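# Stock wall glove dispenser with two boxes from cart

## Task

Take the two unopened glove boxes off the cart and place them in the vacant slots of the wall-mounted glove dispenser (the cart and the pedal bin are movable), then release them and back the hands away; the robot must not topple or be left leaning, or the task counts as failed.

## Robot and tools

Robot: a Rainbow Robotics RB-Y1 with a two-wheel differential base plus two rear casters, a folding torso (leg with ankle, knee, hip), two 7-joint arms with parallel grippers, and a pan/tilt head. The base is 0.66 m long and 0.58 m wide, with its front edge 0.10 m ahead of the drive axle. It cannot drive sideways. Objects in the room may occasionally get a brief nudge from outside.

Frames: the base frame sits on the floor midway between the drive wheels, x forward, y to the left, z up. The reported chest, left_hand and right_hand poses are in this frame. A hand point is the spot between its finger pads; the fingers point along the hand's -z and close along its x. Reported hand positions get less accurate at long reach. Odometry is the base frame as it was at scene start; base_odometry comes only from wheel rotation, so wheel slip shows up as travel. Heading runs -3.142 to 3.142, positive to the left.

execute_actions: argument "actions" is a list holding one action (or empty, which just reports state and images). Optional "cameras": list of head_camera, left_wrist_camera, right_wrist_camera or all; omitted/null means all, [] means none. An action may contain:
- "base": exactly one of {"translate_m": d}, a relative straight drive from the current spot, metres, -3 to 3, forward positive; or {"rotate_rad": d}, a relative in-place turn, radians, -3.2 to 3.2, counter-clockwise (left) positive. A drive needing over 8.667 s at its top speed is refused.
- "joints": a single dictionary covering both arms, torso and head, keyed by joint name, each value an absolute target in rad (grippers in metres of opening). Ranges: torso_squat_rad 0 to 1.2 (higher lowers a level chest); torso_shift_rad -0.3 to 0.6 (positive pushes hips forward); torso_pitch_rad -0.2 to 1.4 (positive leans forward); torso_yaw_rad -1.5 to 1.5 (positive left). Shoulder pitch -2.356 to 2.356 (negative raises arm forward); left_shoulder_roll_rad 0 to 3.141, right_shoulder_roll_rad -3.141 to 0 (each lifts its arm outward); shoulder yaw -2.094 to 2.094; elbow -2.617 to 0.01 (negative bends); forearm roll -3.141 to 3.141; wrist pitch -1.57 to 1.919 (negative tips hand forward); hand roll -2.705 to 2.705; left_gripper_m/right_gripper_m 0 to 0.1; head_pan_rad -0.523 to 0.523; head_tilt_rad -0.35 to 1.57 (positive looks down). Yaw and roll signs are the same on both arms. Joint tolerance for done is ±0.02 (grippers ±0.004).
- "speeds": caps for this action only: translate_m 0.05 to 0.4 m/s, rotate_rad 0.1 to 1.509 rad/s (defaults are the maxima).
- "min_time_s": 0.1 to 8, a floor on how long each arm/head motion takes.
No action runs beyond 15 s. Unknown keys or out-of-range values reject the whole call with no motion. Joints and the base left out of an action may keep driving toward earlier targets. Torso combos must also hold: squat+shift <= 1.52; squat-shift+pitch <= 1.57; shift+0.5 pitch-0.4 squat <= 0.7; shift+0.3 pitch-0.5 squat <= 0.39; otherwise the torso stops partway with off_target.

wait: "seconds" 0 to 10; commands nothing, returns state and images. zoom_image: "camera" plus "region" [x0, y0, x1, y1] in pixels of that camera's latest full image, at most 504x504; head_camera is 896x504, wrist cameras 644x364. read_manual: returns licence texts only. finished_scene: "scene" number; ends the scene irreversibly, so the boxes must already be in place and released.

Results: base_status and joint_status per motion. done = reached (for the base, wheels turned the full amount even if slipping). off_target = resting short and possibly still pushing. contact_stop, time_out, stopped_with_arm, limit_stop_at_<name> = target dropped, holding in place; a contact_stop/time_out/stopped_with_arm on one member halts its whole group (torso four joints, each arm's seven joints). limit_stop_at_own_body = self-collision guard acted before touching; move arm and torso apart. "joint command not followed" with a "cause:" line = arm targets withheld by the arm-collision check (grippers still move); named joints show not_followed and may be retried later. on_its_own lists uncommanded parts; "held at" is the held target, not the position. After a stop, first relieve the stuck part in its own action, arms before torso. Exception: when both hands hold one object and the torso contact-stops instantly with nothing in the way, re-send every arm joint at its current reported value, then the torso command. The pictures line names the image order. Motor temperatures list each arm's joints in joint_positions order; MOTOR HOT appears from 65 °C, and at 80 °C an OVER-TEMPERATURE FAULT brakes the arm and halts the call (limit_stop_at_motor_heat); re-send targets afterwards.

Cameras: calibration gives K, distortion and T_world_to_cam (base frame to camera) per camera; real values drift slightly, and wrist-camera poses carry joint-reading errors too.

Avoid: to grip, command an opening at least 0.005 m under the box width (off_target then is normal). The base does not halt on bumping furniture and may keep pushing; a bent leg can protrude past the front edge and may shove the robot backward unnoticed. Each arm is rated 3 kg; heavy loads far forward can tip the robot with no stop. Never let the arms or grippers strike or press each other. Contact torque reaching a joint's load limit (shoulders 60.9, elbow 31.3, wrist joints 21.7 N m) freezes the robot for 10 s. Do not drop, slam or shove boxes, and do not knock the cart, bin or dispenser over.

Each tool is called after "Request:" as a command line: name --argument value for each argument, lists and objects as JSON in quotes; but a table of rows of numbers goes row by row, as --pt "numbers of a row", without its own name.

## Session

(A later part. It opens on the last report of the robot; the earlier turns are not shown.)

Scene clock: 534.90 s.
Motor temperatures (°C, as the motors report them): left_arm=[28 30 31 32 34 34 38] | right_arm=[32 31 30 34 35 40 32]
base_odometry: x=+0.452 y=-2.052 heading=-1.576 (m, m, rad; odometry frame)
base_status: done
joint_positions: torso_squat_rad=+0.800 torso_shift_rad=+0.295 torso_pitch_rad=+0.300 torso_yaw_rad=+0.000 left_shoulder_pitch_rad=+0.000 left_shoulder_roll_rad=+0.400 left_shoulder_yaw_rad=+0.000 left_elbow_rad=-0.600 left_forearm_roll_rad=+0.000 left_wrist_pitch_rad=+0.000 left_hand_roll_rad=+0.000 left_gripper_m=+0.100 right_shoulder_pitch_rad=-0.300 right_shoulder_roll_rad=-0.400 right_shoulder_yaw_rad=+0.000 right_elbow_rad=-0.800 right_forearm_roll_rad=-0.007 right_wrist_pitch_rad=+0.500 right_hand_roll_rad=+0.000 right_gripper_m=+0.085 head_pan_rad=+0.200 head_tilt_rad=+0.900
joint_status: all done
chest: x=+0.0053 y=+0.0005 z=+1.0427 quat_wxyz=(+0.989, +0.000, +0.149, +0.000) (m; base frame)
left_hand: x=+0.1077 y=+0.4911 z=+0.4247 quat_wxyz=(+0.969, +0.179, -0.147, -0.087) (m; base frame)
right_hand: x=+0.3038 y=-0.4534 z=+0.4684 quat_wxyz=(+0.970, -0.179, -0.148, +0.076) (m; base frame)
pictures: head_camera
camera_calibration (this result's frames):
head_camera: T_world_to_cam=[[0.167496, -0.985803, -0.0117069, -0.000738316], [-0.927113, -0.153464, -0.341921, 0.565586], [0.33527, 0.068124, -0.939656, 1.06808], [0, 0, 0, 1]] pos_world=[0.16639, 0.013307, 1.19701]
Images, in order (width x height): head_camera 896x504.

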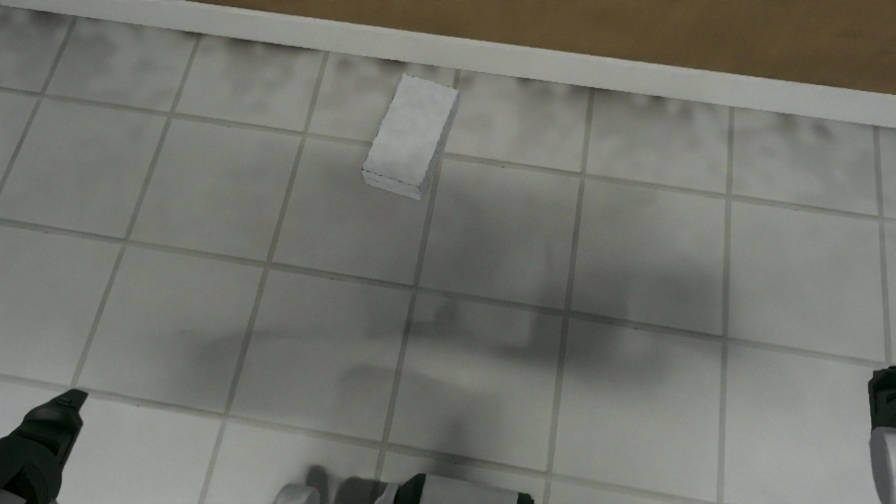

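Request:
execute_actions --actions '[{"base":{"translate_m":0.42},"joints":{"torso_squat_rad":1.2,"torso_shift_rad":0.32,"torso_pitch_rad":0.68,"left_shoulder_pitch_rad":-0.5,"left_shoulder_roll_rad":0.05,"left_elbow_rad":-0.5,"left_wrist_pitch_rad":0.3,"left_gripper_m":0.0,"right_gripper_m":0.0,"right_shoulder_pitch_rad":-0.5,"right_shoulder_roll_rad":-0.2,"right_elbow_rad":-0.6,"right_wrist_pitch_rad":0.3,"head_pan_rad":0.1,"head_tilt_rad":0.9},"speeds":{"translate_m":0.15}}]'

Scene clock: 615.40 s.
Motor temperatures (°C, as the motors report them): left_arm=[28 30 31 32 34 34 38] | right_arm=[29 30 30 32 33 34 32]
base_odometry: x=+0.450 y=-2.472 heading=-1.576 (m, m, rad; odometry frame)
base_status: done
joint_positions: torso_squat_rad=+1.140 torso_shift_rad=+0.316 torso_pitch_rad=+0.623 torso_yaw_rad=+0.000 left_shoulder_pitch_rad=-0.500 left_shoulder_roll_rad=+0.050 left_shoulder_yaw_rad=+0.000 left_elbow_rad=-0.500 left_forearm_roll_rad=+0.000 left_wrist_pitch_rad=+0.300 left_hand_roll_rad=+0.000 left_gripper_m=+0.000 right_shoulder_pitch_rad=-0.500 right_shoulder_roll_rad=-0.200 right_shoulder_yaw_rad=+0.000 right_elbow_rad=-0.600 right_forearm_roll_rad=-0.007 right_wrist_pitch_rad=+0.300 right_hand_roll_rad=+0.000 right_gripper_m=+0.000 head_pan_rad=+0.100 head_tilt_rad=+0.900
joint_status: torso_squat_rad limit_stop_at_own_body (moved +0.340 of +0.400); torso_shift_rad limit_stop_at_own_body (moved +0.021 of +0.025); torso_pitch_rad limit_stop_at_own_body (moved +0.323 of +0.380); the others done
on_its_own: torso_squat_rad is held at +1.140, not at your +1.200, since a limit_stop_at_own_body; torso_pitch_rad is held at +0.623, not at your +0.680, since a limit_stop_at_own_body
chest: x=+0.0435 y=+0.0003 z=+0.8094 quat_wxyz=(+0.952, +0.000, +0.307, +0.000) (m; base frame)
left_hand: x=+0.1495 y=+0.1990 z=+0.1156 quat_wxyz=(+0.996, -0.010, -0.026, -0.082) (m; base frame)
right_hand: x=+0.2152 y=-0.2978 z=+0.1318 quat_wxyz=(+0.990, -0.058, -0.081, +0.094) (m; base frame)
pictures: head_camera, left_wrist_camera, right_wrist_camera
camera_calibration (this result's frames):
head_camera: T_world_to_cam=[[0.074214, -0.997222, -0.00635604, -0.0081892], [-0.99699, -0.0740503, -0.0229696, 0.266285], [0.0224351, 0.00804157, -0.999716, 0.898162], [0, 0, 0, 1]] pos_world=[0.245941, 0.00432939, 0.903971]
left_wrist_camera: T_world_to_cam=[[0.983188, -0.171207, 0.0634728, -0.120144], [-0.168742, -0.71913, 0.674076, 0.115431], [-0.0697611, -0.673454, -0.73593, 0.319598], [0, 0, 0, 1]] pos_world=[0.159898, 0.277675, 0.165019]
right_wrist_camera: T_world_to_cam=[[-0.963058, -0.201429, -0.178734, 0.17279], [-0.266984, 0.800925, 0.535946, 0.253953], [0.0351978, 0.563866, -0.825116, 0.35895], [0, 0, 0, 1]] pos_world=[0.221574, -0.370993, 0.190953]
Images, in order (width x height): head_camera 896x504, left_wrist_camera 644x364, right_wrist_camera 644x364.

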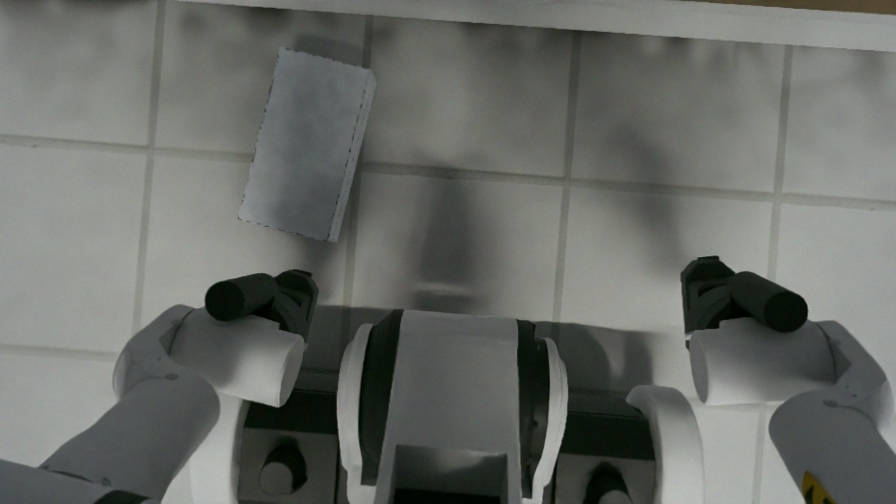

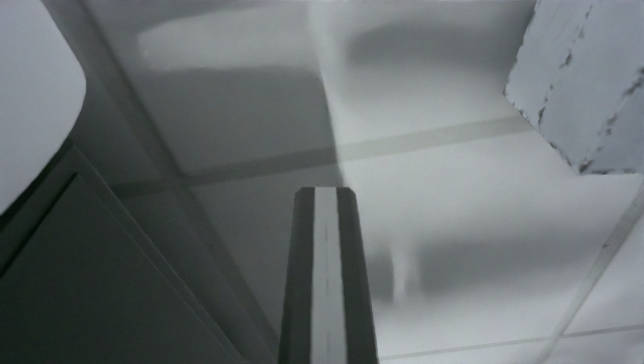

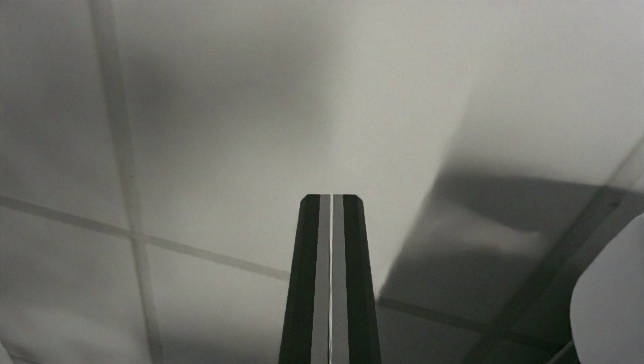

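Request:
execute_actions --actions '[{"joints":{"left_shoulder_pitch_rad":-0.66,"left_shoulder_roll_rad":0.1,"left_elbow_rad":-0.3,"left_wrist_pitch_rad":0.2},"min_time_s":1.5}]' --cameras '["head_camera","left_wrist_camera"]'

Scene clock: 644.50 s.
Motor temperatures (°C, as the motors report them): left_arm=[28 30 31 32 34 34 38] | right_arm=[29 30 30 31 33 34 32]
base_odometry: x=+0.450 y=-2.472 heading=-1.576 (m, m, rad; odometry frame)
base_status: not commanded
joint_positions: torso_squat_rad=+1.140 torso_shift_rad=+0.316 torso_pitch_rad=+0.623 torso_yaw_rad=+0.000 left_shoulder_pitch_rad=-0.660 left_shoulder_roll_rad=+0.100 left_shoulder_yaw_rad=+0.000 left_elbow_rad=-0.300 left_forearm_roll_rad=+0.000 left_wrist_pitch_rad=+0.200 left_hand_roll_rad=+0.000 left_gripper_m=+0.000 right_shoulder_pitch_rad=-0.500 right_shoulder_roll_rad=-0.200 right_shoulder_yaw_rad=+0.000 right_elbow_rad=-0.600 right_forearm_roll_rad=-0.007 right_wrist_pitch_rad=+0.300 right_hand_roll_rad=+0.000 right_gripper_m=+0.000 head_pan_rad=+0.100 head_tilt_rad=+0.900
joint_status: all done
on_its_own: torso_squat_rad is held at +1.140, not at your +1.200, since a limit_stop_at_own_body; torso_pitch_rad is held at +0.623, not at your +0.680, since a limit_stop_at_own_body
chest: x=+0.0435 y=+0.0003 z=+0.8094 quat_wxyz=(+0.952, +0.000, +0.307, +0.000) (m; base frame)
left_hand: x=+0.1979 y=+0.2217 z=+0.1162 quat_wxyz=(+0.993, +0.010, -0.055, -0.106) (m; base frame)
right_hand: x=+0.2152 y=-0.2978 z=+0.1318 quat_wxyz=(+0.990, -0.058, -0.081, +0.094) (m; base frame)
pictures: head_camera, left_wrist_camera
camera_calibration (this result's frames):
head_camera: T_world_to_cam=[[0.0742139, -0.997222, -0.0063561, -0.0081892], [-0.99699, -0.0740502, -0.0229697, 0.266285], [0.0224352, 0.00804164, -0.999716, 0.898162], [0, 0, 0, 1]] pos_world=[0.245941, 0.00432933, 0.903971]
left_wrist_camera: T_world_to_cam=[[0.968483, -0.220311, 0.116204, -0.156239], [-0.242963, -0.732844, 0.635538, 0.16179], [-0.0548566, -0.643741, -0.763274, 0.332334], [0, 0, 0, 1]] pos_world=[0.208855, 0.298082, 0.168994]
Images, in order (width x height): head_camera 896x504, left_wrist_camera 644x364.

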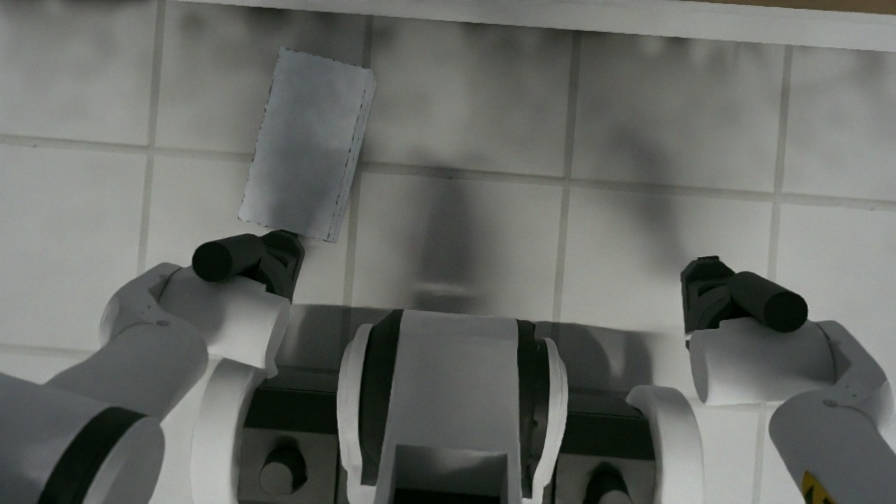

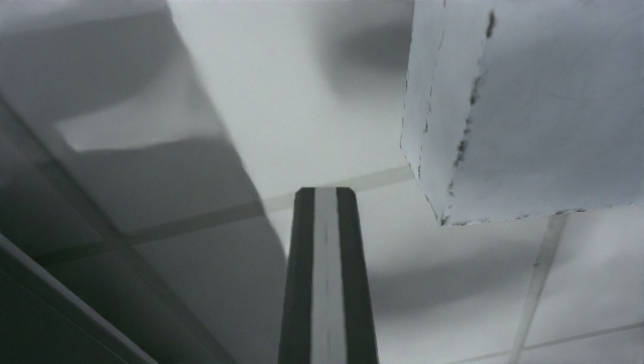

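Request:
execute_actions --actions '[{"base":{"translate_m":-0.03},"joints":{"torso_squat_rad":1.2,"torso_shift_rad":0.32,"torso_pitch_rad":0.68,"right_shoulder_pitch_rad":-0.9,"left_shoulder_pitch_rad":-0.72,"left_elbow_rad":-0.15,"left_wrist_pitch_rad":0.15}}]' --cameras '["head_camera","left_wrist_camera"]'

Scene clock: 649.10 s.
Motor temperatures (°C, as the motors report them): left_arm=[28 29 31 32 34 34 38] | right_arm=[29 30 30 31 33 34 32]
base_odometry: x=+0.450 y=-2.442 heading=-1.576 (m, m, rad; odometry frame)
base_status: done
joint_positions: torso_squat_rad=+1.159 torso_shift_rad=+0.317 torso_pitch_rad=+0.641 torso_yaw_rad=+0.000 left_shoulder_pitch_rad=-0.692 left_shoulder_roll_rad=+0.100 left_shoulder_yaw_rad=+0.000 left_elbow_rad=-0.211 left_forearm_roll_rad=+0.000 left_wrist_pitch_rad=+0.174 left_hand_roll_rad=+0.000 left_gripper_m=+0.000 right_shoulder_pitch_rad=-0.900 right_shoulder_roll_rad=-0.200 right_shoulder_yaw_rad=+0.000 right_elbow_rad=-0.600 right_forearm_roll_rad=-0.007 right_wrist_pitch_rad=+0.300 right_hand_roll_rad=+0.000 right_gripper_m=+0.000 head_pan_rad=+0.100 head_tilt_rad=+0.900
joint_status: torso_squat_rad limit_stop_at_own_body (moved +0.019 of +0.060); torso_shift_rad limit_stop_at_own_body (moved +0.001 of +0.004); torso_pitch_rad limit_stop_at_own_body (moved +0.018 of +0.057); left_shoulder_pitch_rad limit_stop_at_own_body (moved -0.032 of -0.060); left_elbow_rad limit_stop_at_own_body (moved +0.089 of +0.150); left_wrist_pitch_rad limit_stop_at_own_body (moved -0.026 of -0.050); the others done
on_its_own: torso_squat_rad is held at +1.159, not at your +1.200, since a limit_stop_at_own_body; torso_pitch_rad is held at +0.641, not at your +0.680, since a limit_stop_at_own_body; left_shoulder_pitch_rad is held at -0.692, not at your -0.720, since a limit_stop_at_own_body; left_elbow_rad is held at -0.211, not at your -0.150, since a limit_stop_at_own_body; left_wrist_pitch_rad is held at +0.174, not at your +0.150, since a limit_stop_at_own_body
chest: x=+0.0444 y=+0.0003 z=+0.7947 quat_wxyz=(+0.949, +0.000, +0.315, +0.000) (m; base frame)
left_hand: x=+0.1734 y=+0.2242 z=+0.0973 quat_wxyz=(+0.993, +0.011, -0.030, -0.110) (m; base frame)
right_hand: x=+0.4748 y=-0.2123 z=+0.2056 quat_wxyz=(+0.955, -0.030, -0.264, +0.133) (m; base frame)
pictures: head_camera, left_wrist_camera
camera_calibration (this result's frames):
head_camera: T_world_to_cam=[[0.074094, -0.997222, -0.00766264, -0.00732074], [-0.997239, -0.0740532, -0.005471, 0.253011], [0.00488836, 0.00804685, -0.999956, 0.884463], [0, 0, 0, 1]] pos_world=[0.248531, 0.00431875, 0.885751]
left_wrist_camera: T_world_to_cam=[[0.971409, -0.227723, 0.0671318, -0.123765], [-0.21683, -0.735829, 0.641514, 0.165176], [-0.0966899, -0.637729, -0.764168, 0.324144], [0, 0, 0, 1]] pos_world=[0.187383, 0.300073, 0.150046]
Images, in order (width x height): head_camera 896x504, left_wrist_camera 644x364.

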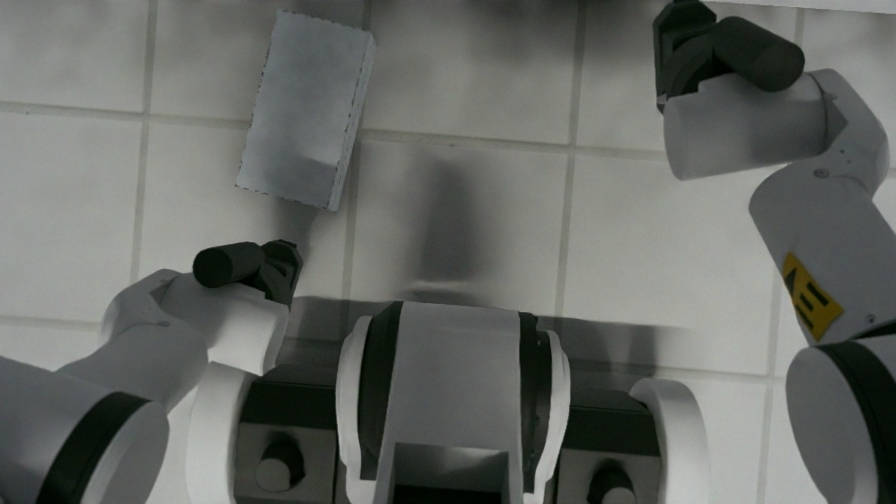

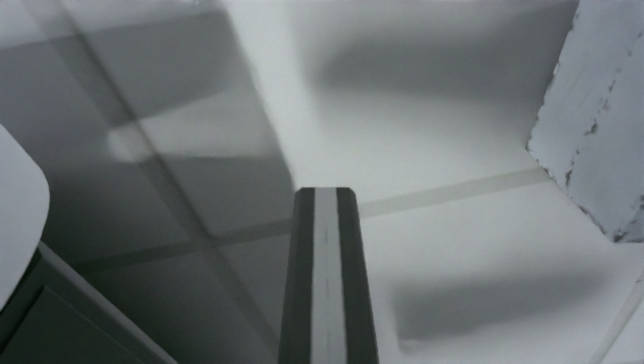

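Request:
zoom_image --camera "head_camera" --region '[200, 0, 440, 240]'

Region (200, 0, 440, 240) of head_camera's 896x504 image, scaled by 2.100, with more detail than that image has.

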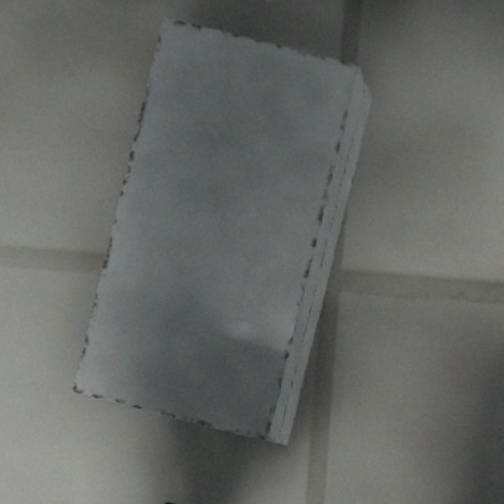

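Request:
execute_actions --actions '[{"base":{"translate_m":-0.2},"joints":{"torso_squat_rad":0.9,"left_shoulder_pitch_rad":-1.0,"left_elbow_rad":-0.8,"left_wrist_pitch_rad":0.8,"right_shoulder_pitch_rad":-1.0,"right_elbow_rad":-0.8,"right_wrist_pitch_rad":0.8}}]' --cameras '[]'

Request:
execute_actions --actions '[{"joints":{"torso_squat_rad":1.0,"torso_shift_rad":0.52,"torso_pitch_rad":1.07,"left_shoulder_pitch_rad":-1.3,"right_shoulder_pitch_rad":-1.3,"left_wrist_pitch_rad":1.0,"right_wrist_pitch_rad":1.0,"head_tilt_rad":0.4,"head_pan_rad":0}}]'

Scene clock: 696.40 s.
Motor temperatures (°C, as the motors report them): left_arm=[28 29 31 32 34 34 38] | right_arm=[29 30 30 31 33 34 32]
base_odometry: x=+0.451 y=-2.242 heading=-1.576 (m, m, rad; odometry frame)
base_status: done
joint_positions: torso_squat_rad=+0.900 torso_shift_rad=+0.317 torso_pitch_rad=+0.641 torso_yaw_rad=+0.000 left_shoulder_pitch_rad=-1.000 left_shoulder_roll_rad=+0.100 left_shoulder_yaw_rad=+0.000 left_elbow_rad=-0.800 left_forearm_roll_rad=+0.000 left_wrist_pitch_rad=+0.800 left_hand_roll_rad=+0.000 left_gripper_m=+0.000 right_shoulder_pitch_rad=-1.000 right_shoulder_roll_rad=-0.200 right_shoulder_yaw_rad=+0.000 right_elbow_rad=-0.800 right_forearm_roll_rad=-0.007 right_wrist_pitch_rad=+0.800 right_hand_roll_rad=+0.000 right_gripper_m=+0.000 head_pan_rad=+0.100 head_tilt_rad=+0.900
joint_status: all done
on_its_own: torso_pitch_rad is held at +0.641, not at your +0.680, since a limit_stop_at_own_body
chest: x=+0.0927 y=+0.0004 z=+0.9419 quat_wxyz=(+0.949, +0.000, +0.315, +0.000) (m; base frame)
left_hand: x=+0.5344 y=+0.1272 z=+0.3947 quat_wxyz=(+0.976, -0.003, -0.159, -0.148) (m; base frame)
right_hand: x=+0.5531 y=-0.1938 z=+0.4008 quat_wxyz=(+0.976, -0.043, -0.166, +0.138) (m; base frame)
pictures: none
No camera images: the call's "cameras" was empty. Leave "cameras" out to get every camera's image.

Scene clock: 698.80 s.
Motor temperatures (°C, as the motors report them): left_arm=[28 29 31 32 34 34 38] | right_arm=[29 30 30 31 33 34 32]
base_odometry: x=+0.451 y=-2.242 heading=-1.576 (m, m, rad; odometry frame)
base_status: not commanded
joint_positions: torso_squat_rad=+1.000 torso_shift_rad=+0.520 torso_pitch_rad=+1.070 torso_yaw_rad=+0.000 left_shoulder_pitch_rad=-1.300 left_shoulder_roll_rad=+0.100 left_shoulder_yaw_rad=+0.000 left_elbow_rad=-0.800 left_forearm_roll_rad=+0.000 left_wrist_pitch_rad=+1.000 left_hand_roll_rad=+0.000 left_gripper_m=+0.000 right_shoulder_pitch_rad=-1.300 right_shoulder_roll_rad=-0.200 right_shoulder_yaw_rad=+0.000 right_elbow_rad=-0.800 right_forearm_roll_rad=-0.007 right_wrist_pitch_rad=+1.000 right_hand_roll_rad=+0.000 right_gripper_m=+0.000 head_pan_rad=+0.000 head_tilt_rad=+0.400
joint_status: all done
chest: x=+0.2314 y=+0.0002 z=+0.7573 quat_wxyz=(+0.860, +0.000, +0.510, +0.000) (m; base frame)
left_hand: x=+0.5507 y=+0.0706 z=+0.1391 quat_wxyz=(+0.983, -0.039, +0.006, -0.179) (m; base frame)
right_hand: x=+0.5740 y=-0.1360 z=+0.1370 quat_wxyz=(+0.986, -0.007, -0.002, +0.167) (m; base frame)
pictures: head_camera, left_wrist_camera, right_wrist_camera
camera_calibration (this result's frames):
head_camera: T_world_to_cam=[[-0.00979034, -0.998615, 0.0516919, -0.0402078], [-0.997232, 0.00594005, -0.0741204, 0.544788], [0.0737107, -0.0522745, -0.995909, 0.743324], [0, 0, 0, 1]] pos_world=[0.488095, -0.00453129, 0.782741]
left_wrist_camera: T_world_to_cam=[[0.933173, -0.35916, 0.0138442, -0.490364], [-0.257841, -0.642097, 0.721962, 0.111885], [-0.250411, -0.677285, -0.691794, 0.372019], [0, 0, 0, 1]] pos_world=[0.5796, 0.147685, 0.183372]
right_wrist_camera: T_world_to_cam=[[-0.943097, -0.331087, -0.0308209, 0.502513], [-0.272827, 0.717481, 0.640926, 0.194992], [-0.190089, 0.612864, -0.766984, 0.387457], [0, 0, 0, 1]] pos_world=[0.600769, -0.210986, 0.187685]
Images, in order (width x height): head_camera 896x504, left_wrist_camera 644x364, right_wrist_camera 644x364.

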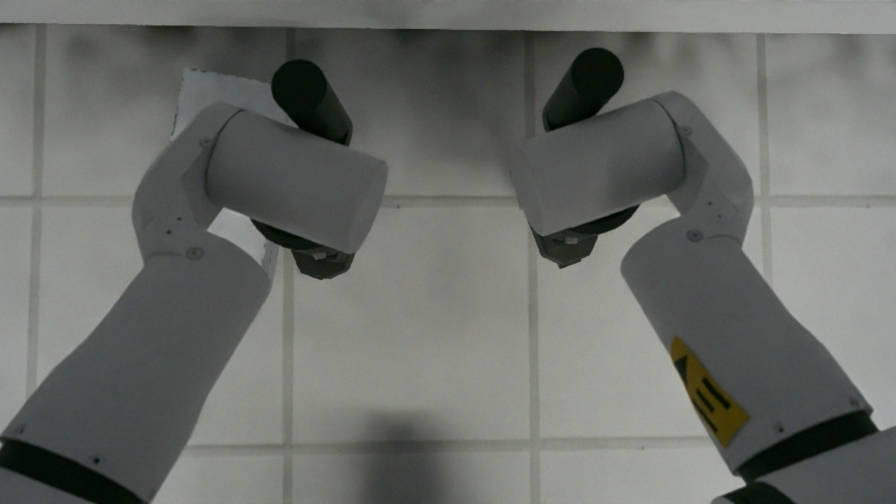

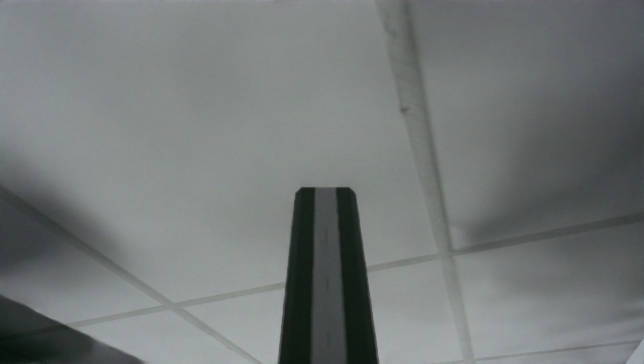

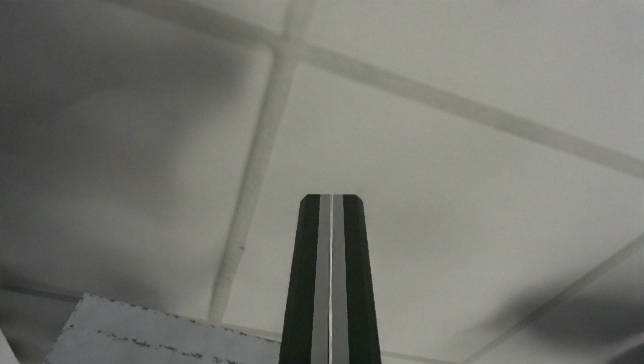

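Request:
execute_actions --actions '[{"base":{"translate_m":-0.3}}]' --cameras '[]'

Request:
execute_actions --actions '[{"base":{"rotate_rad":0.84},"speeds":{"rotate_rad":0.6}}]' --cameras '[]'

Request:
execute_actions --actions '[{"base":{"translate_m":0.45},"speeds":{"translate_m":0.2}}]' --cameras '[]'

Request:
execute_actions --actions '[{"base":{"rotate_rad":-1.04},"speeds":{"rotate_rad":0.6},"joints":{"left_shoulder_roll_rad":0.35,"right_shoulder_roll_rad":-0.35}}]' --cameras '["head_camera"]'

Scene clock: 717.43 s.
Motor temperatures (°C, as the motors report them): left_arm=[28 29 31 32 34 34 38] | right_arm=[29 30 30 32 33 33 32]
base_odometry: x=+0.453 y=-1.942 heading=-1.576 (m, m, rad; odometry frame)
base_status: done
joint_positions: torso_squat_rad=+1.000 torso_shift_rad=+0.520 torso_pitch_rad=+1.070 torso_yaw_rad=+0.000 left_shoulder_pitch_rad=-1.300 left_shoulder_roll_rad=+0.100 left_shoulder_yaw_rad=+0.000 left_elbow_rad=-0.800 left_forearm_roll_rad=+0.000 left_wrist_pitch_rad=+1.000 left_hand_roll_rad=+0.000 left_gripper_m=+0.000 right_shoulder_pitch_rad=-1.300 right_shoulder_roll_rad=-0.200 right_shoulder_yaw_rad=+0.000 right_elbow_rad=-0.800 right_forearm_roll_rad=-0.007 right_wrist_pitch_rad=+1.000 right_hand_roll_rad=+0.000 right_gripper_m=+0.000 head_pan_rad=+0.000 head_tilt_rad=+0.400
joint_status: not commanded
chest: x=+0.2313 y=+0.0002 z=+0.7573 quat_wxyz=(+0.860, +0.000, +0.510, +0.000) (m; base frame)
left_hand: x=+0.5506 y=+0.0706 z=+0.1392 quat_wxyz=(+0.983, -0.039, +0.006, -0.179) (m; base frame)
right_hand: x=+0.5739 y=-0.1360 z=+0.1371 quat_wxyz=(+0.986, -0.007, -0.002, +0.167) (m; base frame)
pictures: none
No camera images: the call's "cameras" was empty. Leave "cameras" out to get every camera's image.

Scene clock: 720.37 s.
Motor temperatures (°C, as the motors report them): left_arm=[28 29 31 32 34 34 38] | right_arm=[29 30 30 32 33 33 32]
base_odometry: x=+0.453 y=-1.942 heading=-0.737 (m, m, rad; odometry frame)
base_status: done
joint_positions: torso_squat_rad=+1.000 torso_shift_rad=+0.520 torso_pitch_rad=+1.070 torso_yaw_rad=+0.000 left_shoulder_pitch_rad=-1.300 left_shoulder_roll_rad=+0.100 left_shoulder_yaw_rad=+0.000 left_elbow_rad=-0.800 left_forearm_roll_rad=+0.000 left_wrist_pitch_rad=+1.000 left_hand_roll_rad=+0.000 left_gripper_m=+0.000 right_shoulder_pitch_rad=-1.300 right_shoulder_roll_rad=-0.200 right_shoulder_yaw_rad=+0.000 right_elbow_rad=-0.800 right_forearm_roll_rad=-0.007 right_wrist_pitch_rad=+1.000 right_hand_roll_rad=+0.000 right_gripper_m=+0.000 head_pan_rad=+0.000 head_tilt_rad=+0.400
joint_status: not commanded
chest: x=+0.2313 y=+0.0003 z=+0.7573 quat_wxyz=(+0.860, +0.000, +0.510, +0.000) (m; base frame)
left_hand: x=+0.5506 y=+0.0706 z=+0.1392 quat_wxyz=(+0.983, -0.039, +0.006, -0.179) (m; base frame)
right_hand: x=+0.5739 y=-0.1360 z=+0.1371 quat_wxyz=(+0.986, -0.007, -0.002, +0.167) (m; base frame)
pictures: none
No camera images: the call's "cameras" was empty. Leave "cameras" out to get every camera's image.

Scene clock: 723.70 s.
Motor temperatures (°C, as the motors report them): left_arm=[28 29 31 32 34 34 38] | right_arm=[29 30 30 32 33 33 32]
base_odometry: x=+0.786 y=-2.245 heading=-0.737 (m, m, rad; odometry frame)
base_status: done
joint_positions: torso_squat_rad=+1.000 torso_shift_rad=+0.520 torso_pitch_rad=+1.070 torso_yaw_rad=+0.000 left_shoulder_pitch_rad=-1.300 left_shoulder_roll_rad=+0.100 left_shoulder_yaw_rad=+0.000 left_elbow_rad=-0.800 left_forearm_roll_rad=+0.000 left_wrist_pitch_rad=+1.000 left_hand_roll_rad=+0.000 left_gripper_m=+0.000 right_shoulder_pitch_rad=-1.300 right_shoulder_roll_rad=-0.200 right_shoulder_yaw_rad=+0.000 right_elbow_rad=-0.800 right_forearm_roll_rad=-0.007 right_wrist_pitch_rad=+1.000 right_hand_roll_rad=+0.000 right_gripper_m=+0.000 head_pan_rad=+0.000 head_tilt_rad=+0.400
joint_status: not commanded
chest: x=+0.2313 y=+0.0003 z=+0.7573 quat_wxyz=(+0.860, +0.000, +0.510, +0.000) (m; base frame)
left_hand: x=+0.5506 y=+0.0707 z=+0.1391 quat_wxyz=(+0.983, -0.039, +0.006, -0.179) (m; base frame)
right_hand: x=+0.5739 y=-0.1360 z=+0.1371 quat_wxyz=(+0.986, -0.007, -0.002, +0.167) (m; base frame)
pictures: none
No camera images: the call's "cameras" was empty. Leave "cameras" out to get every camera's image.

Scene clock: 726.97 s.
Motor temperatures (°C, as the motors report them): left_arm=[28 29 31 32 34 34 38] | right_arm=[29 30 30 32 33 33 32]
base_odometry: x=+0.786 y=-2.245 heading=-1.777 (m, m, rad; odometry frame)
base_status: done
joint_positions: torso_squat_rad=+1.000 torso_shift_rad=+0.520 torso_pitch_rad=+1.070 torso_yaw_rad=+0.000 left_shoulder_pitch_rad=-1.300 left_shoulder_roll_rad=+0.350 left_shoulder_yaw_rad=+0.000 left_elbow_rad=-0.800 left_forearm_roll_rad=+0.000 left_wrist_pitch_rad=+1.000 left_hand_roll_rad=+0.000 left_gripper_m=+0.000 right_shoulder_pitch_rad=-1.300 right_shoulder_roll_rad=-0.350 right_shoulder_yaw_rad=+0.000 right_elbow_rad=-0.800 right_forearm_roll_rad=-0.007 right_wrist_pitch_rad=+1.000 right_hand_roll_rad=+0.000 right_gripper_m=+0.000 head_pan_rad=+0.000 head_tilt_rad=+0.400
joint_status: all done
chest: x=+0.2313 y=+0.0002 z=+0.7573 quat_wxyz=(+0.860, +0.000, +0.510, +0.000) (m; base frame)
left_hand: x=+0.6081 y=+0.2362 z=+0.1467 quat_wxyz=(+0.985, +0.081, -0.015, -0.154) (m; base frame)
right_hand: x=+0.6073 y=-0.2354 z=+0.1466 quat_wxyz=(+0.985, -0.079, -0.015, +0.151) (m; base frame)
pictures: head_camera
camera_calibration (this result's frames):
head_camera: T_world_to_cam=[[-0.00976183, -0.998617, 0.051659, -0.040184], [-0.997219, 0.00590516, -0.0742889, 0.544856], [0.0738811, -0.0522405, -0.995898, 0.743322], [0, 0, 0, 1]] pos_world=[0.488031, -0.00451436, 0.782826]
Images, in order (width x height): head_camera 896x504.

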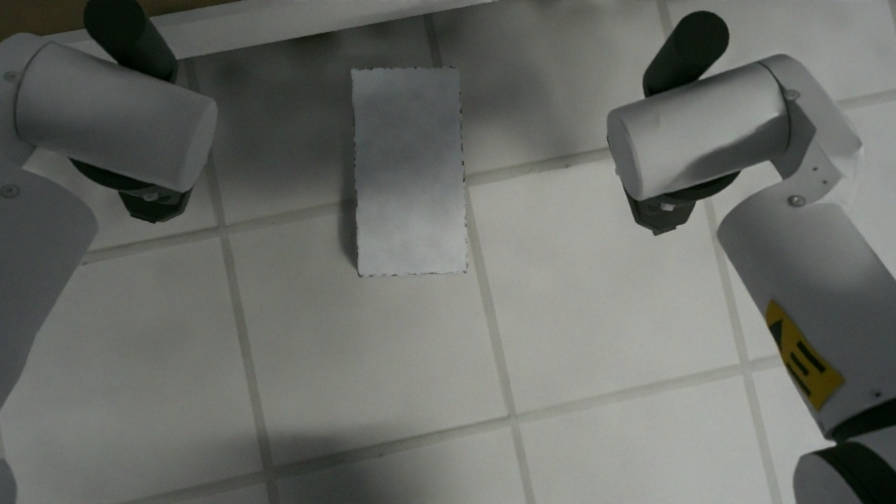

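Request:
execute_actions --actions '[{"joints":{"left_shoulder_roll_rad":0.24,"right_shoulder_roll_rad":-0.24,"left_shoulder_pitch_rad":-1.25,"right_shoulder_pitch_rad":-1.25,"left_elbow_rad":-0.62,"right_elbow_rad":-0.62,"left_wrist_pitch_rad":0.8,"right_wrist_pitch_rad":0.8,"left_hand_roll_rad":0.3,"right_hand_roll_rad":-0.3,"right_forearm_roll_rad":0},"min_time_s":1.5}]' --cameras '["head_camera"]'

Scene clock: 738.70 s.
Motor temperatures (°C, as the motors report them): left_arm=[28 29 31 32 34 34 38] | right_arm=[29 30 30 32 33 33 32]
base_odometry: x=+0.786 y=-2.245 heading=-1.777 (m, m, rad; odometry frame)
base_status: not commanded
joint_positions: torso_squat_rad=+1.000 torso_shift_rad=+0.520 torso_pitch_rad=+1.070 torso_yaw_rad=+0.000 left_shoulder_pitch_rad=-1.251 left_shoulder_roll_rad=+0.240 left_shoulder_yaw_rad=+0.000 left_elbow_rad=-0.620 left_forearm_roll_rad=+0.000 left_wrist_pitch_rad=+0.800 left_hand_roll_rad=+0.300 left_gripper_m=+0.000 right_shoulder_pitch_rad=-1.250 right_shoulder_roll_rad=-0.240 right_shoulder_yaw_rad=+0.000 right_elbow_rad=-0.620 right_forearm_roll_rad=+0.000 right_wrist_pitch_rad=+0.800 right_hand_roll_rad=-0.300 right_gripper_m=+0.000 head_pan_rad=+0.000 head_tilt_rad=+0.400
joint_status: all done
chest: x=+0.2313 y=+0.0002 z=+0.7573 quat_wxyz=(+0.860, +0.000, +0.510, +0.000) (m; base frame)
left_hand: x=+0.5260 y=+0.1867 z=+0.0934 quat_wxyz=(+0.999, +0.031, +0.004, -0.013) (m; base frame)
right_hand: x=+0.5256 y=-0.1871 z=+0.0936 quat_wxyz=(+0.999, -0.032, +0.004, +0.012) (m; base frame)
pictures: head_camera
camera_calibration (this result's frames):
head_camera: T_world_to_cam=[[-0.00976186, -0.998617, 0.0516593, -0.0401842], [-0.997219, 0.00590518, -0.0742887, 0.544856], [0.0738809, -0.0522409, -0.995898, 0.743322], [0, 0, 0, 1]] pos_world=[0.488032, -0.0045143, 0.782826]
Images, in order (width x height): head_camera 896x504.

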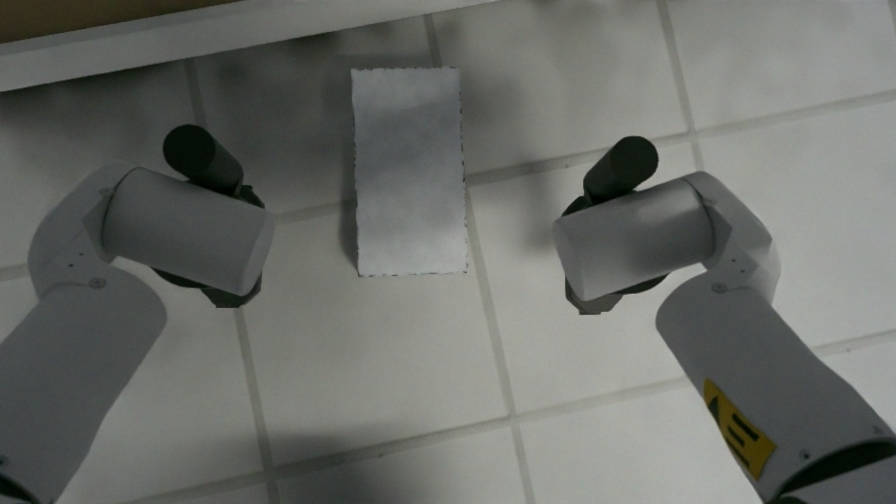

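Request:
execute_actions --actions '[{"base":{"translate_m":0.06},"speeds":{"translate_m":0.1},"joints":{"left_shoulder_roll_rad":0.17,"right_shoulder_roll_rad":-0.17,"left_shoulder_pitch_rad":-1.27,"right_shoulder_pitch_rad":-1.27,"left_elbow_rad":-0.45,"right_elbow_rad":-0.45,"left_wrist_pitch_rad":0.65,"right_wrist_pitch_rad":0.65,"left_hand_roll_rad":0.25,"right_hand_roll_rad":-0.25},"min_time_s":1.5}]'

Scene clock: 746.77 s.
Motor temperatures (°C, as the motors report them): left_arm=[28 29 31 32 34 34 38] | right_arm=[29 30 30 31 33 33 32]
base_odometry: x=+0.774 y=-2.303 heading=-1.777 (m, m, rad; odometry frame)
base_status: done
joint_positions: torso_squat_rad=+1.000 torso_shift_rad=+0.520 torso_pitch_rad=+1.070 torso_yaw_rad=+0.000 left_shoulder_pitch_rad=-1.270 left_shoulder_roll_rad=+0.170 left_shoulder_yaw_rad=+0.000 left_elbow_rad=-0.450 left_forearm_roll_rad=+0.000 left_wrist_pitch_rad=+0.650 left_hand_roll_rad=+0.250 left_gripper_m=+0.000 right_shoulder_pitch_rad=-1.270 right_shoulder_roll_rad=-0.170 right_shoulder_yaw_rad=+0.000 right_elbow_rad=-0.450 right_forearm_roll_rad=+0.000 right_wrist_pitch_rad=+0.650 right_hand_roll_rad=-0.250 right_gripper_m=+0.000 head_pan_rad=+0.000 head_tilt_rad=+0.400
joint_status: all done
chest: x=+0.2313 y=+0.0002 z=+0.7573 quat_wxyz=(+0.860, +0.000, +0.510, +0.000) (m; base frame)
left_hand: x=+0.4829 y=+0.1472 z=+0.0724 quat_wxyz=(+0.999, -0.001, +0.015, -0.045) (m; base frame)
right_hand: x=+0.4827 y=-0.1476 z=+0.0726 quat_wxyz=(+0.999, +0.001, +0.015, +0.045) (m; base frame)
pictures: head_camera, left_wrist_camera, right_wrist_camera
camera_calibration (this result's frames):
head_camera: T_world_to_cam=[[-0.00975906, -0.998617, 0.0516595, -0.040184], [-0.997223, 0.00590523, -0.0742342, 0.544835], [0.0738265, -0.0522405, -0.995902, 0.743319], [0, 0, 0, 1]] pos_world=[0.488053, -0.0045144, 0.782794]
left_wrist_camera: T_world_to_cam=[[0.994912, -0.0987829, -0.0197866, -0.46433], [-0.0603628, -0.74175, 0.667955, 0.11497], [-0.0806592, -0.663362, -0.743939, 0.280524], [0, 0, 0, 1]] pos_world=[0.491534, 0.2255, 0.12271]
right_wrist_camera: T_world_to_cam=[[-0.995814, -0.0913965, 0.0010554, 0.469054], [-0.0684299, 0.753136, 0.654296, 0.125356], [-0.0605953, 0.651485, -0.756237, 0.270188], [0, 0, 0, 1]] pos_world=[0.492041, -0.227564, 0.121811]
Images, in order (width x height): head_camera 896x504, left_wrist_camera 644x364, right_wrist_camera 644x364.

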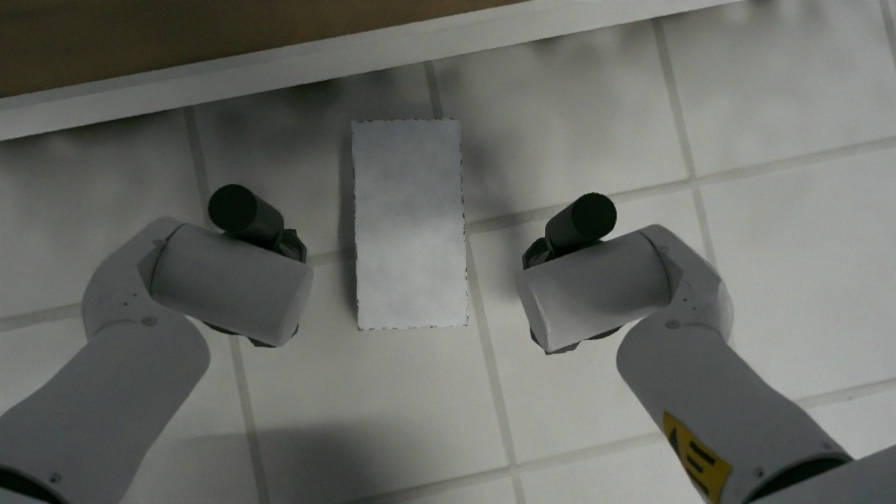

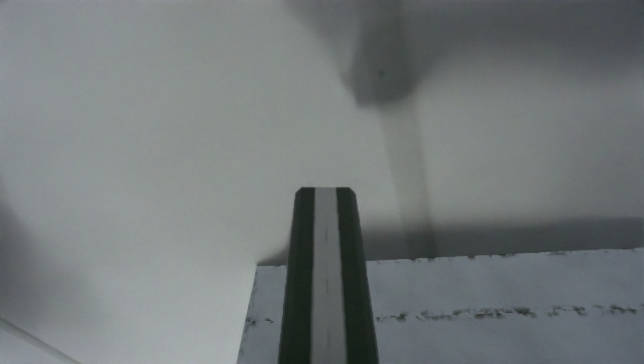

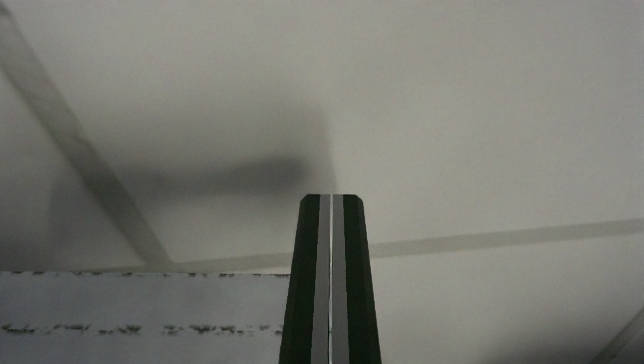

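Request:
execute_actions --actions '[{"base":{"translate_m":0.05},"speeds":{"translate_m":0.1},"joints":{"left_shoulder_roll_rad":0.08,"right_shoulder_roll_rad":-0.08,"left_hand_roll_rad":0.33,"right_hand_roll_rad":-0.33},"min_time_s":1.5}]'

Scene clock: 752.90 s.
Motor temperatures (°C, as the motors report them): left_arm=[28 29 31 32 34 34 38] | right_arm=[29 30 30 31 33 33 32]
base_odometry: x=+0.764 y=-2.352 heading=-1.776 (m, m, rad; odometry frame)
base_status: done
joint_positions: torso_squat_rad=+1.000 torso_shift_rad=+0.520 torso_pitch_rad=+1.070 torso_yaw_rad=+0.000 left_shoulder_pitch_rad=-1.270 left_shoulder_roll_rad=+0.080 left_shoulder_yaw_rad=+0.000 left_elbow_rad=-0.450 left_forearm_roll_rad=+0.000 left_wrist_pitch_rad=+0.650 left_hand_roll_rad=+0.330 left_gripper_m=+0.000 right_shoulder_pitch_rad=-1.270 right_shoulder_roll_rad=-0.080 right_shoulder_yaw_rad=+0.000 right_elbow_rad=-0.450 right_forearm_roll_rad=+0.000 right_wrist_pitch_rad=+0.650 right_hand_roll_rad=-0.330 right_gripper_m=+0.000 head_pan_rad=+0.000 head_tilt_rad=+0.400
joint_status: all done
chest: x=+0.2313 y=+0.0002 z=+0.7573 quat_wxyz=(+0.860, +0.000, +0.510, +0.000) (m; base frame)
left_hand: x=+0.4602 y=+0.0841 z=+0.0762 quat_wxyz=(+0.999, -0.043, +0.030, -0.014) (m; base frame)
right_hand: x=+0.4600 y=-0.0845 z=+0.0763 quat_wxyz=(+0.999, +0.042, +0.030, +0.013) (m; base frame)
pictures: head_camera, left_wrist_camera, right_wrist_camera
camera_calibration (this result's frames):
head_camera: T_world_to_cam=[[-0.00976015, -0.998617, 0.0516594, -0.0401838], [-0.997222, 0.00590521, -0.0742552, 0.544843], [0.0738475, -0.0522407, -0.9959, 0.743315], [0, 0, 0, 1]] pos_world=[0.488045, -0.00451435, 0.782801]
left_wrist_camera: T_world_to_cam=[[0.998202, -0.0373524, -0.0468733, -0.452527], [0.00836703, -0.687556, 0.726083, 0.02367], [-0.059349, -0.72517, -0.686008, 0.23067], [0, 0, 0, 1]] pos_world=[0.465205, 0.166646, 0.119843]
right_wrist_camera: T_world_to_cam=[[-0.999187, -0.0283267, 0.0286877, 0.457067], [0.000629579, 0.70052, 0.713632, 0.0331329], [-0.0403112, 0.71307, -0.699933, 0.222153], [0, 0, 0, 1]] pos_world=[0.46563, -0.168674, 0.118735]
Images, in order (width x height): head_camera 896x504, left_wrist_camera 644x364, right_wrist_camera 644x364.

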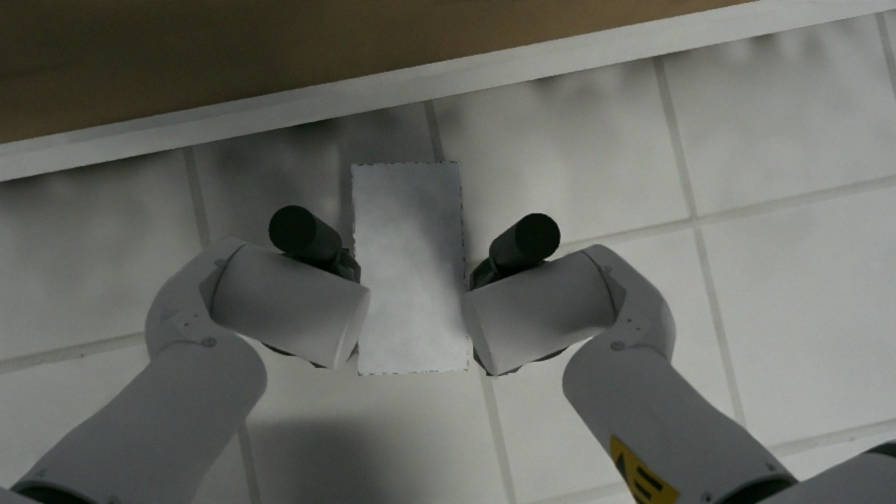

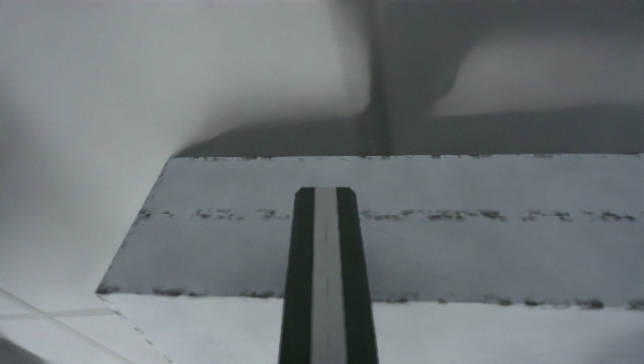

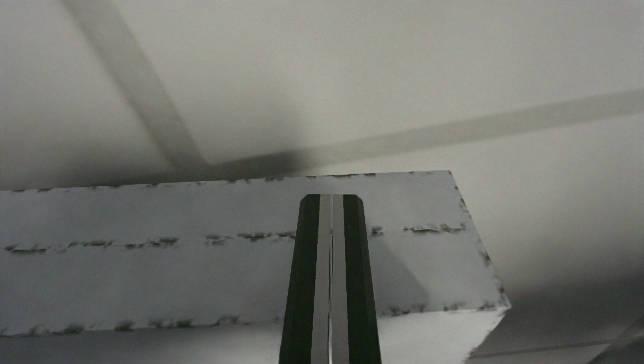

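Request:
execute_actions --actions '[{"joints":{"left_shoulder_roll_rad":0.03,"right_shoulder_roll_rad":-0.03,"left_elbow_rad":-0.41,"right_elbow_rad":-0.41,"left_wrist_pitch_rad":0.62,"right_wrist_pitch_rad":0.62},"min_time_s":1.5}]'

Scene clock: 761.77 s.
Motor temperatures (°C, as the motors report them): left_arm=[28 30 31 32 34 34 38] | right_arm=[29 30 30 31 33 33 32]
base_odometry: x=+0.764 y=-2.352 heading=-1.776 (m, m, rad; odometry frame)
base_status: not commanded
joint_positions: torso_squat_rad=+1.000 torso_shift_rad=+0.520 torso_pitch_rad=+1.070 torso_yaw_rad=+0.000 left_shoulder_pitch_rad=-1.268 left_shoulder_roll_rad=+0.057 left_shoulder_yaw_rad=+0.000 left_elbow_rad=-0.416 left_forearm_roll_rad=-0.003 left_wrist_pitch_rad=+0.630 left_hand_roll_rad=+0.330 left_gripper_m=+0.000 right_shoulder_pitch_rad=-1.267 right_shoulder_roll_rad=-0.038 right_shoulder_yaw_rad=+0.000 right_elbow_rad=-0.408 right_forearm_roll_rad=+0.001 right_wrist_pitch_rad=+0.621 right_hand_roll_rad=-0.330 right_gripper_m=+0.000 head_pan_rad=+0.000 head_tilt_rad=+0.400
joint_status: left_shoulder_roll_rad contact_stop (moved -0.023 of -0.050); the others done
on_its_own: left_shoulder_roll_rad is held at +0.050, not at your +0.030, since a contact_stop
chest: x=+0.2313 y=+0.0002 z=+0.7573 quat_wxyz=(+0.860, +0.000, +0.510, +0.000) (m; base frame)
left_hand: x=+0.4428 y=+0.0724 z=+0.0738 quat_wxyz=(+0.998, -0.050, +0.040, -0.017) (m; base frame)
right_hand: x=+0.4354 y=-0.0596 z=+0.0749 quat_wxyz=(+0.997, +0.059, +0.044, +0.018) (m; base frame)
pictures: head_camera, left_wrist_camera, right_wrist_camera
camera_calibration (this result's frames):
head_camera: T_world_to_cam=[[-0.00977244, -0.998614, 0.0517133, -0.0402162], [-0.997213, 0.00590715, -0.0743763, 0.544904], [0.0739677, -0.052296, -0.995888, 0.743321], [0, 0, 0, 1]] pos_world=[0.48801, -0.00450655, 0.782873]
left_wrist_camera: T_world_to_cam=[[0.996691, -0.0458024, -0.0671539, -0.432917], [0.0184591, -0.677022, 0.735731, 0.0115405], [-0.0791629, -0.734536, -0.673936, 0.22804], [0, 0, 0, 1]] pos_world=[0.449324, 0.155488, 0.116122]
right_wrist_camera: T_world_to_cam=[[-0.997688, -0.0391084, 0.0555872, 0.429892], [0.0145264, 0.676269, 0.736512, 0.00752813], [-0.0663957, 0.735616, -0.674137, 0.213162], [0, 0, 0, 1]] pos_world=[0.442942, -0.145084, 0.11426]
Images, in order (width x height): head_camera 896x504, left_wrist_camera 644x364, right_wrist_camera 644x364.

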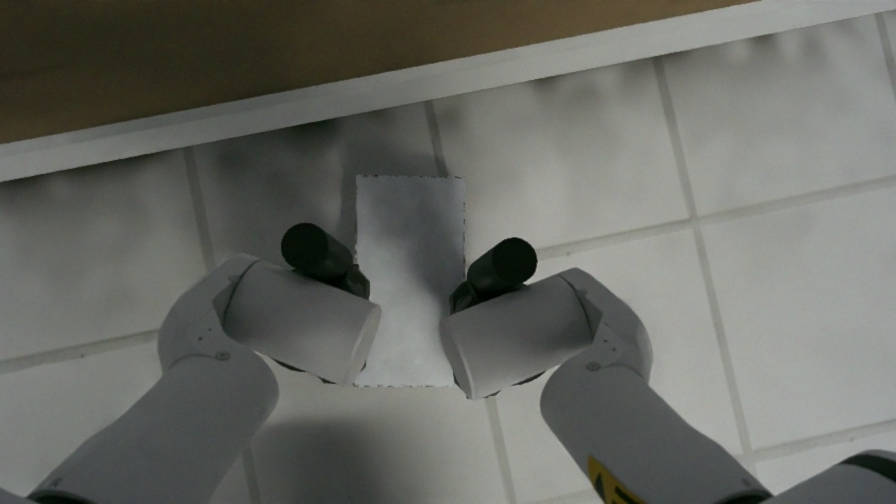

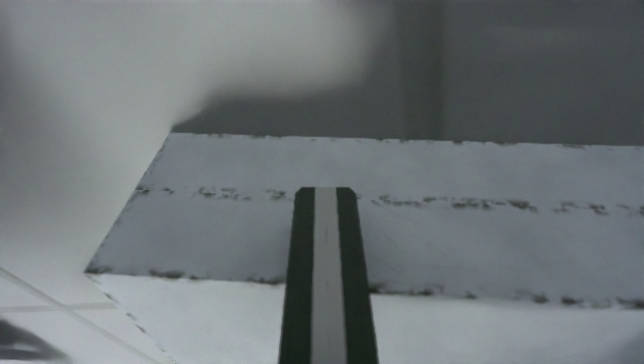

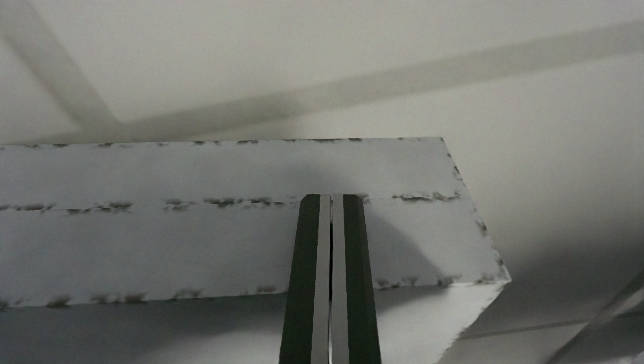

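Request:
execute_actions --actions '[{"joints":{"torso_pitch_rad":0.9}}]' --cameras '["head_camera"]'

Scene clock: 767.67 s.
Motor temperatures (°C, as the motors report them): left_arm=[28 30 31 32 34 34 38] | right_arm=[29 31 30 32 34 34 32]
base_odometry: x=+0.764 y=-2.352 heading=-1.776 (m, m, rad; odometry frame)
base_status: not commanded
joint_positions: torso_squat_rad=+1.000 torso_shift_rad=+0.520 torso_pitch_rad=+0.900 torso_yaw_rad=+0.000 left_shoulder_pitch_rad=-1.267 left_shoulder_roll_rad=+0.057 left_shoulder_yaw_rad=+0.000 left_elbow_rad=-0.416 left_forearm_roll_rad=-0.003 left_wrist_pitch_rad=+0.630 left_hand_roll_rad=+0.330 left_gripper_m=+0.000 right_shoulder_pitch_rad=-1.267 right_shoulder_roll_rad=-0.037 right_shoulder_yaw_rad=+0.000 right_elbow_rad=-0.408 right_forearm_roll_rad=+0.001 right_wrist_pitch_rad=+0.621 right_hand_roll_rad=-0.330 right_gripper_m=+0.000 head_pan_rad=+0.000 head_tilt_rad=+0.400
joint_status: all done
on_its_own: left_shoulder_roll_rad is held at +0.050, not at your +0.030, since a contact_stop
chest: x=+0.2023 y=+0.0003 z=+0.8010 quat_wxyz=(+0.900, +0.000, +0.435, +0.000) (m; base frame)
left_hand: x=+0.5258 y=+0.0726 z=+0.1629 quat_wxyz=(+0.998, -0.048, -0.044, -0.021) (m; base frame)
right_hand: x=+0.5182 y=-0.0594 z=+0.1627 quat_wxyz=(+0.997, +0.057, -0.041, +0.023) (m; base frame)
pictures: head_camera
camera_calibration (this result's frames):
head_camera: T_world_to_cam=[[-0.0182119, -0.998616, 0.049333, -0.0391046], [-0.970327, 0.00575427, -0.241728, 0.647874], [0.241109, -0.0522715, -0.969089, 0.733691], [0, 0, 0, 1]] pos_world=[0.451038, -0.00442741, 0.86955]
Images, in order (width x height): head_camera 896x504.

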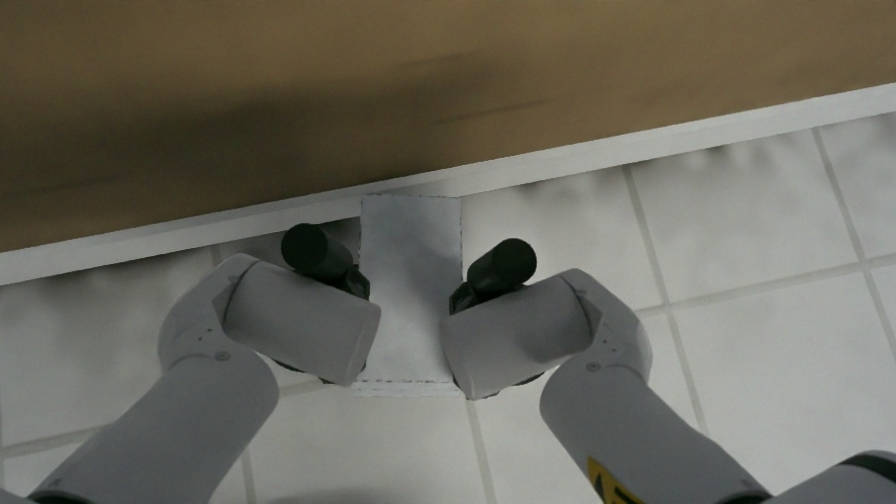

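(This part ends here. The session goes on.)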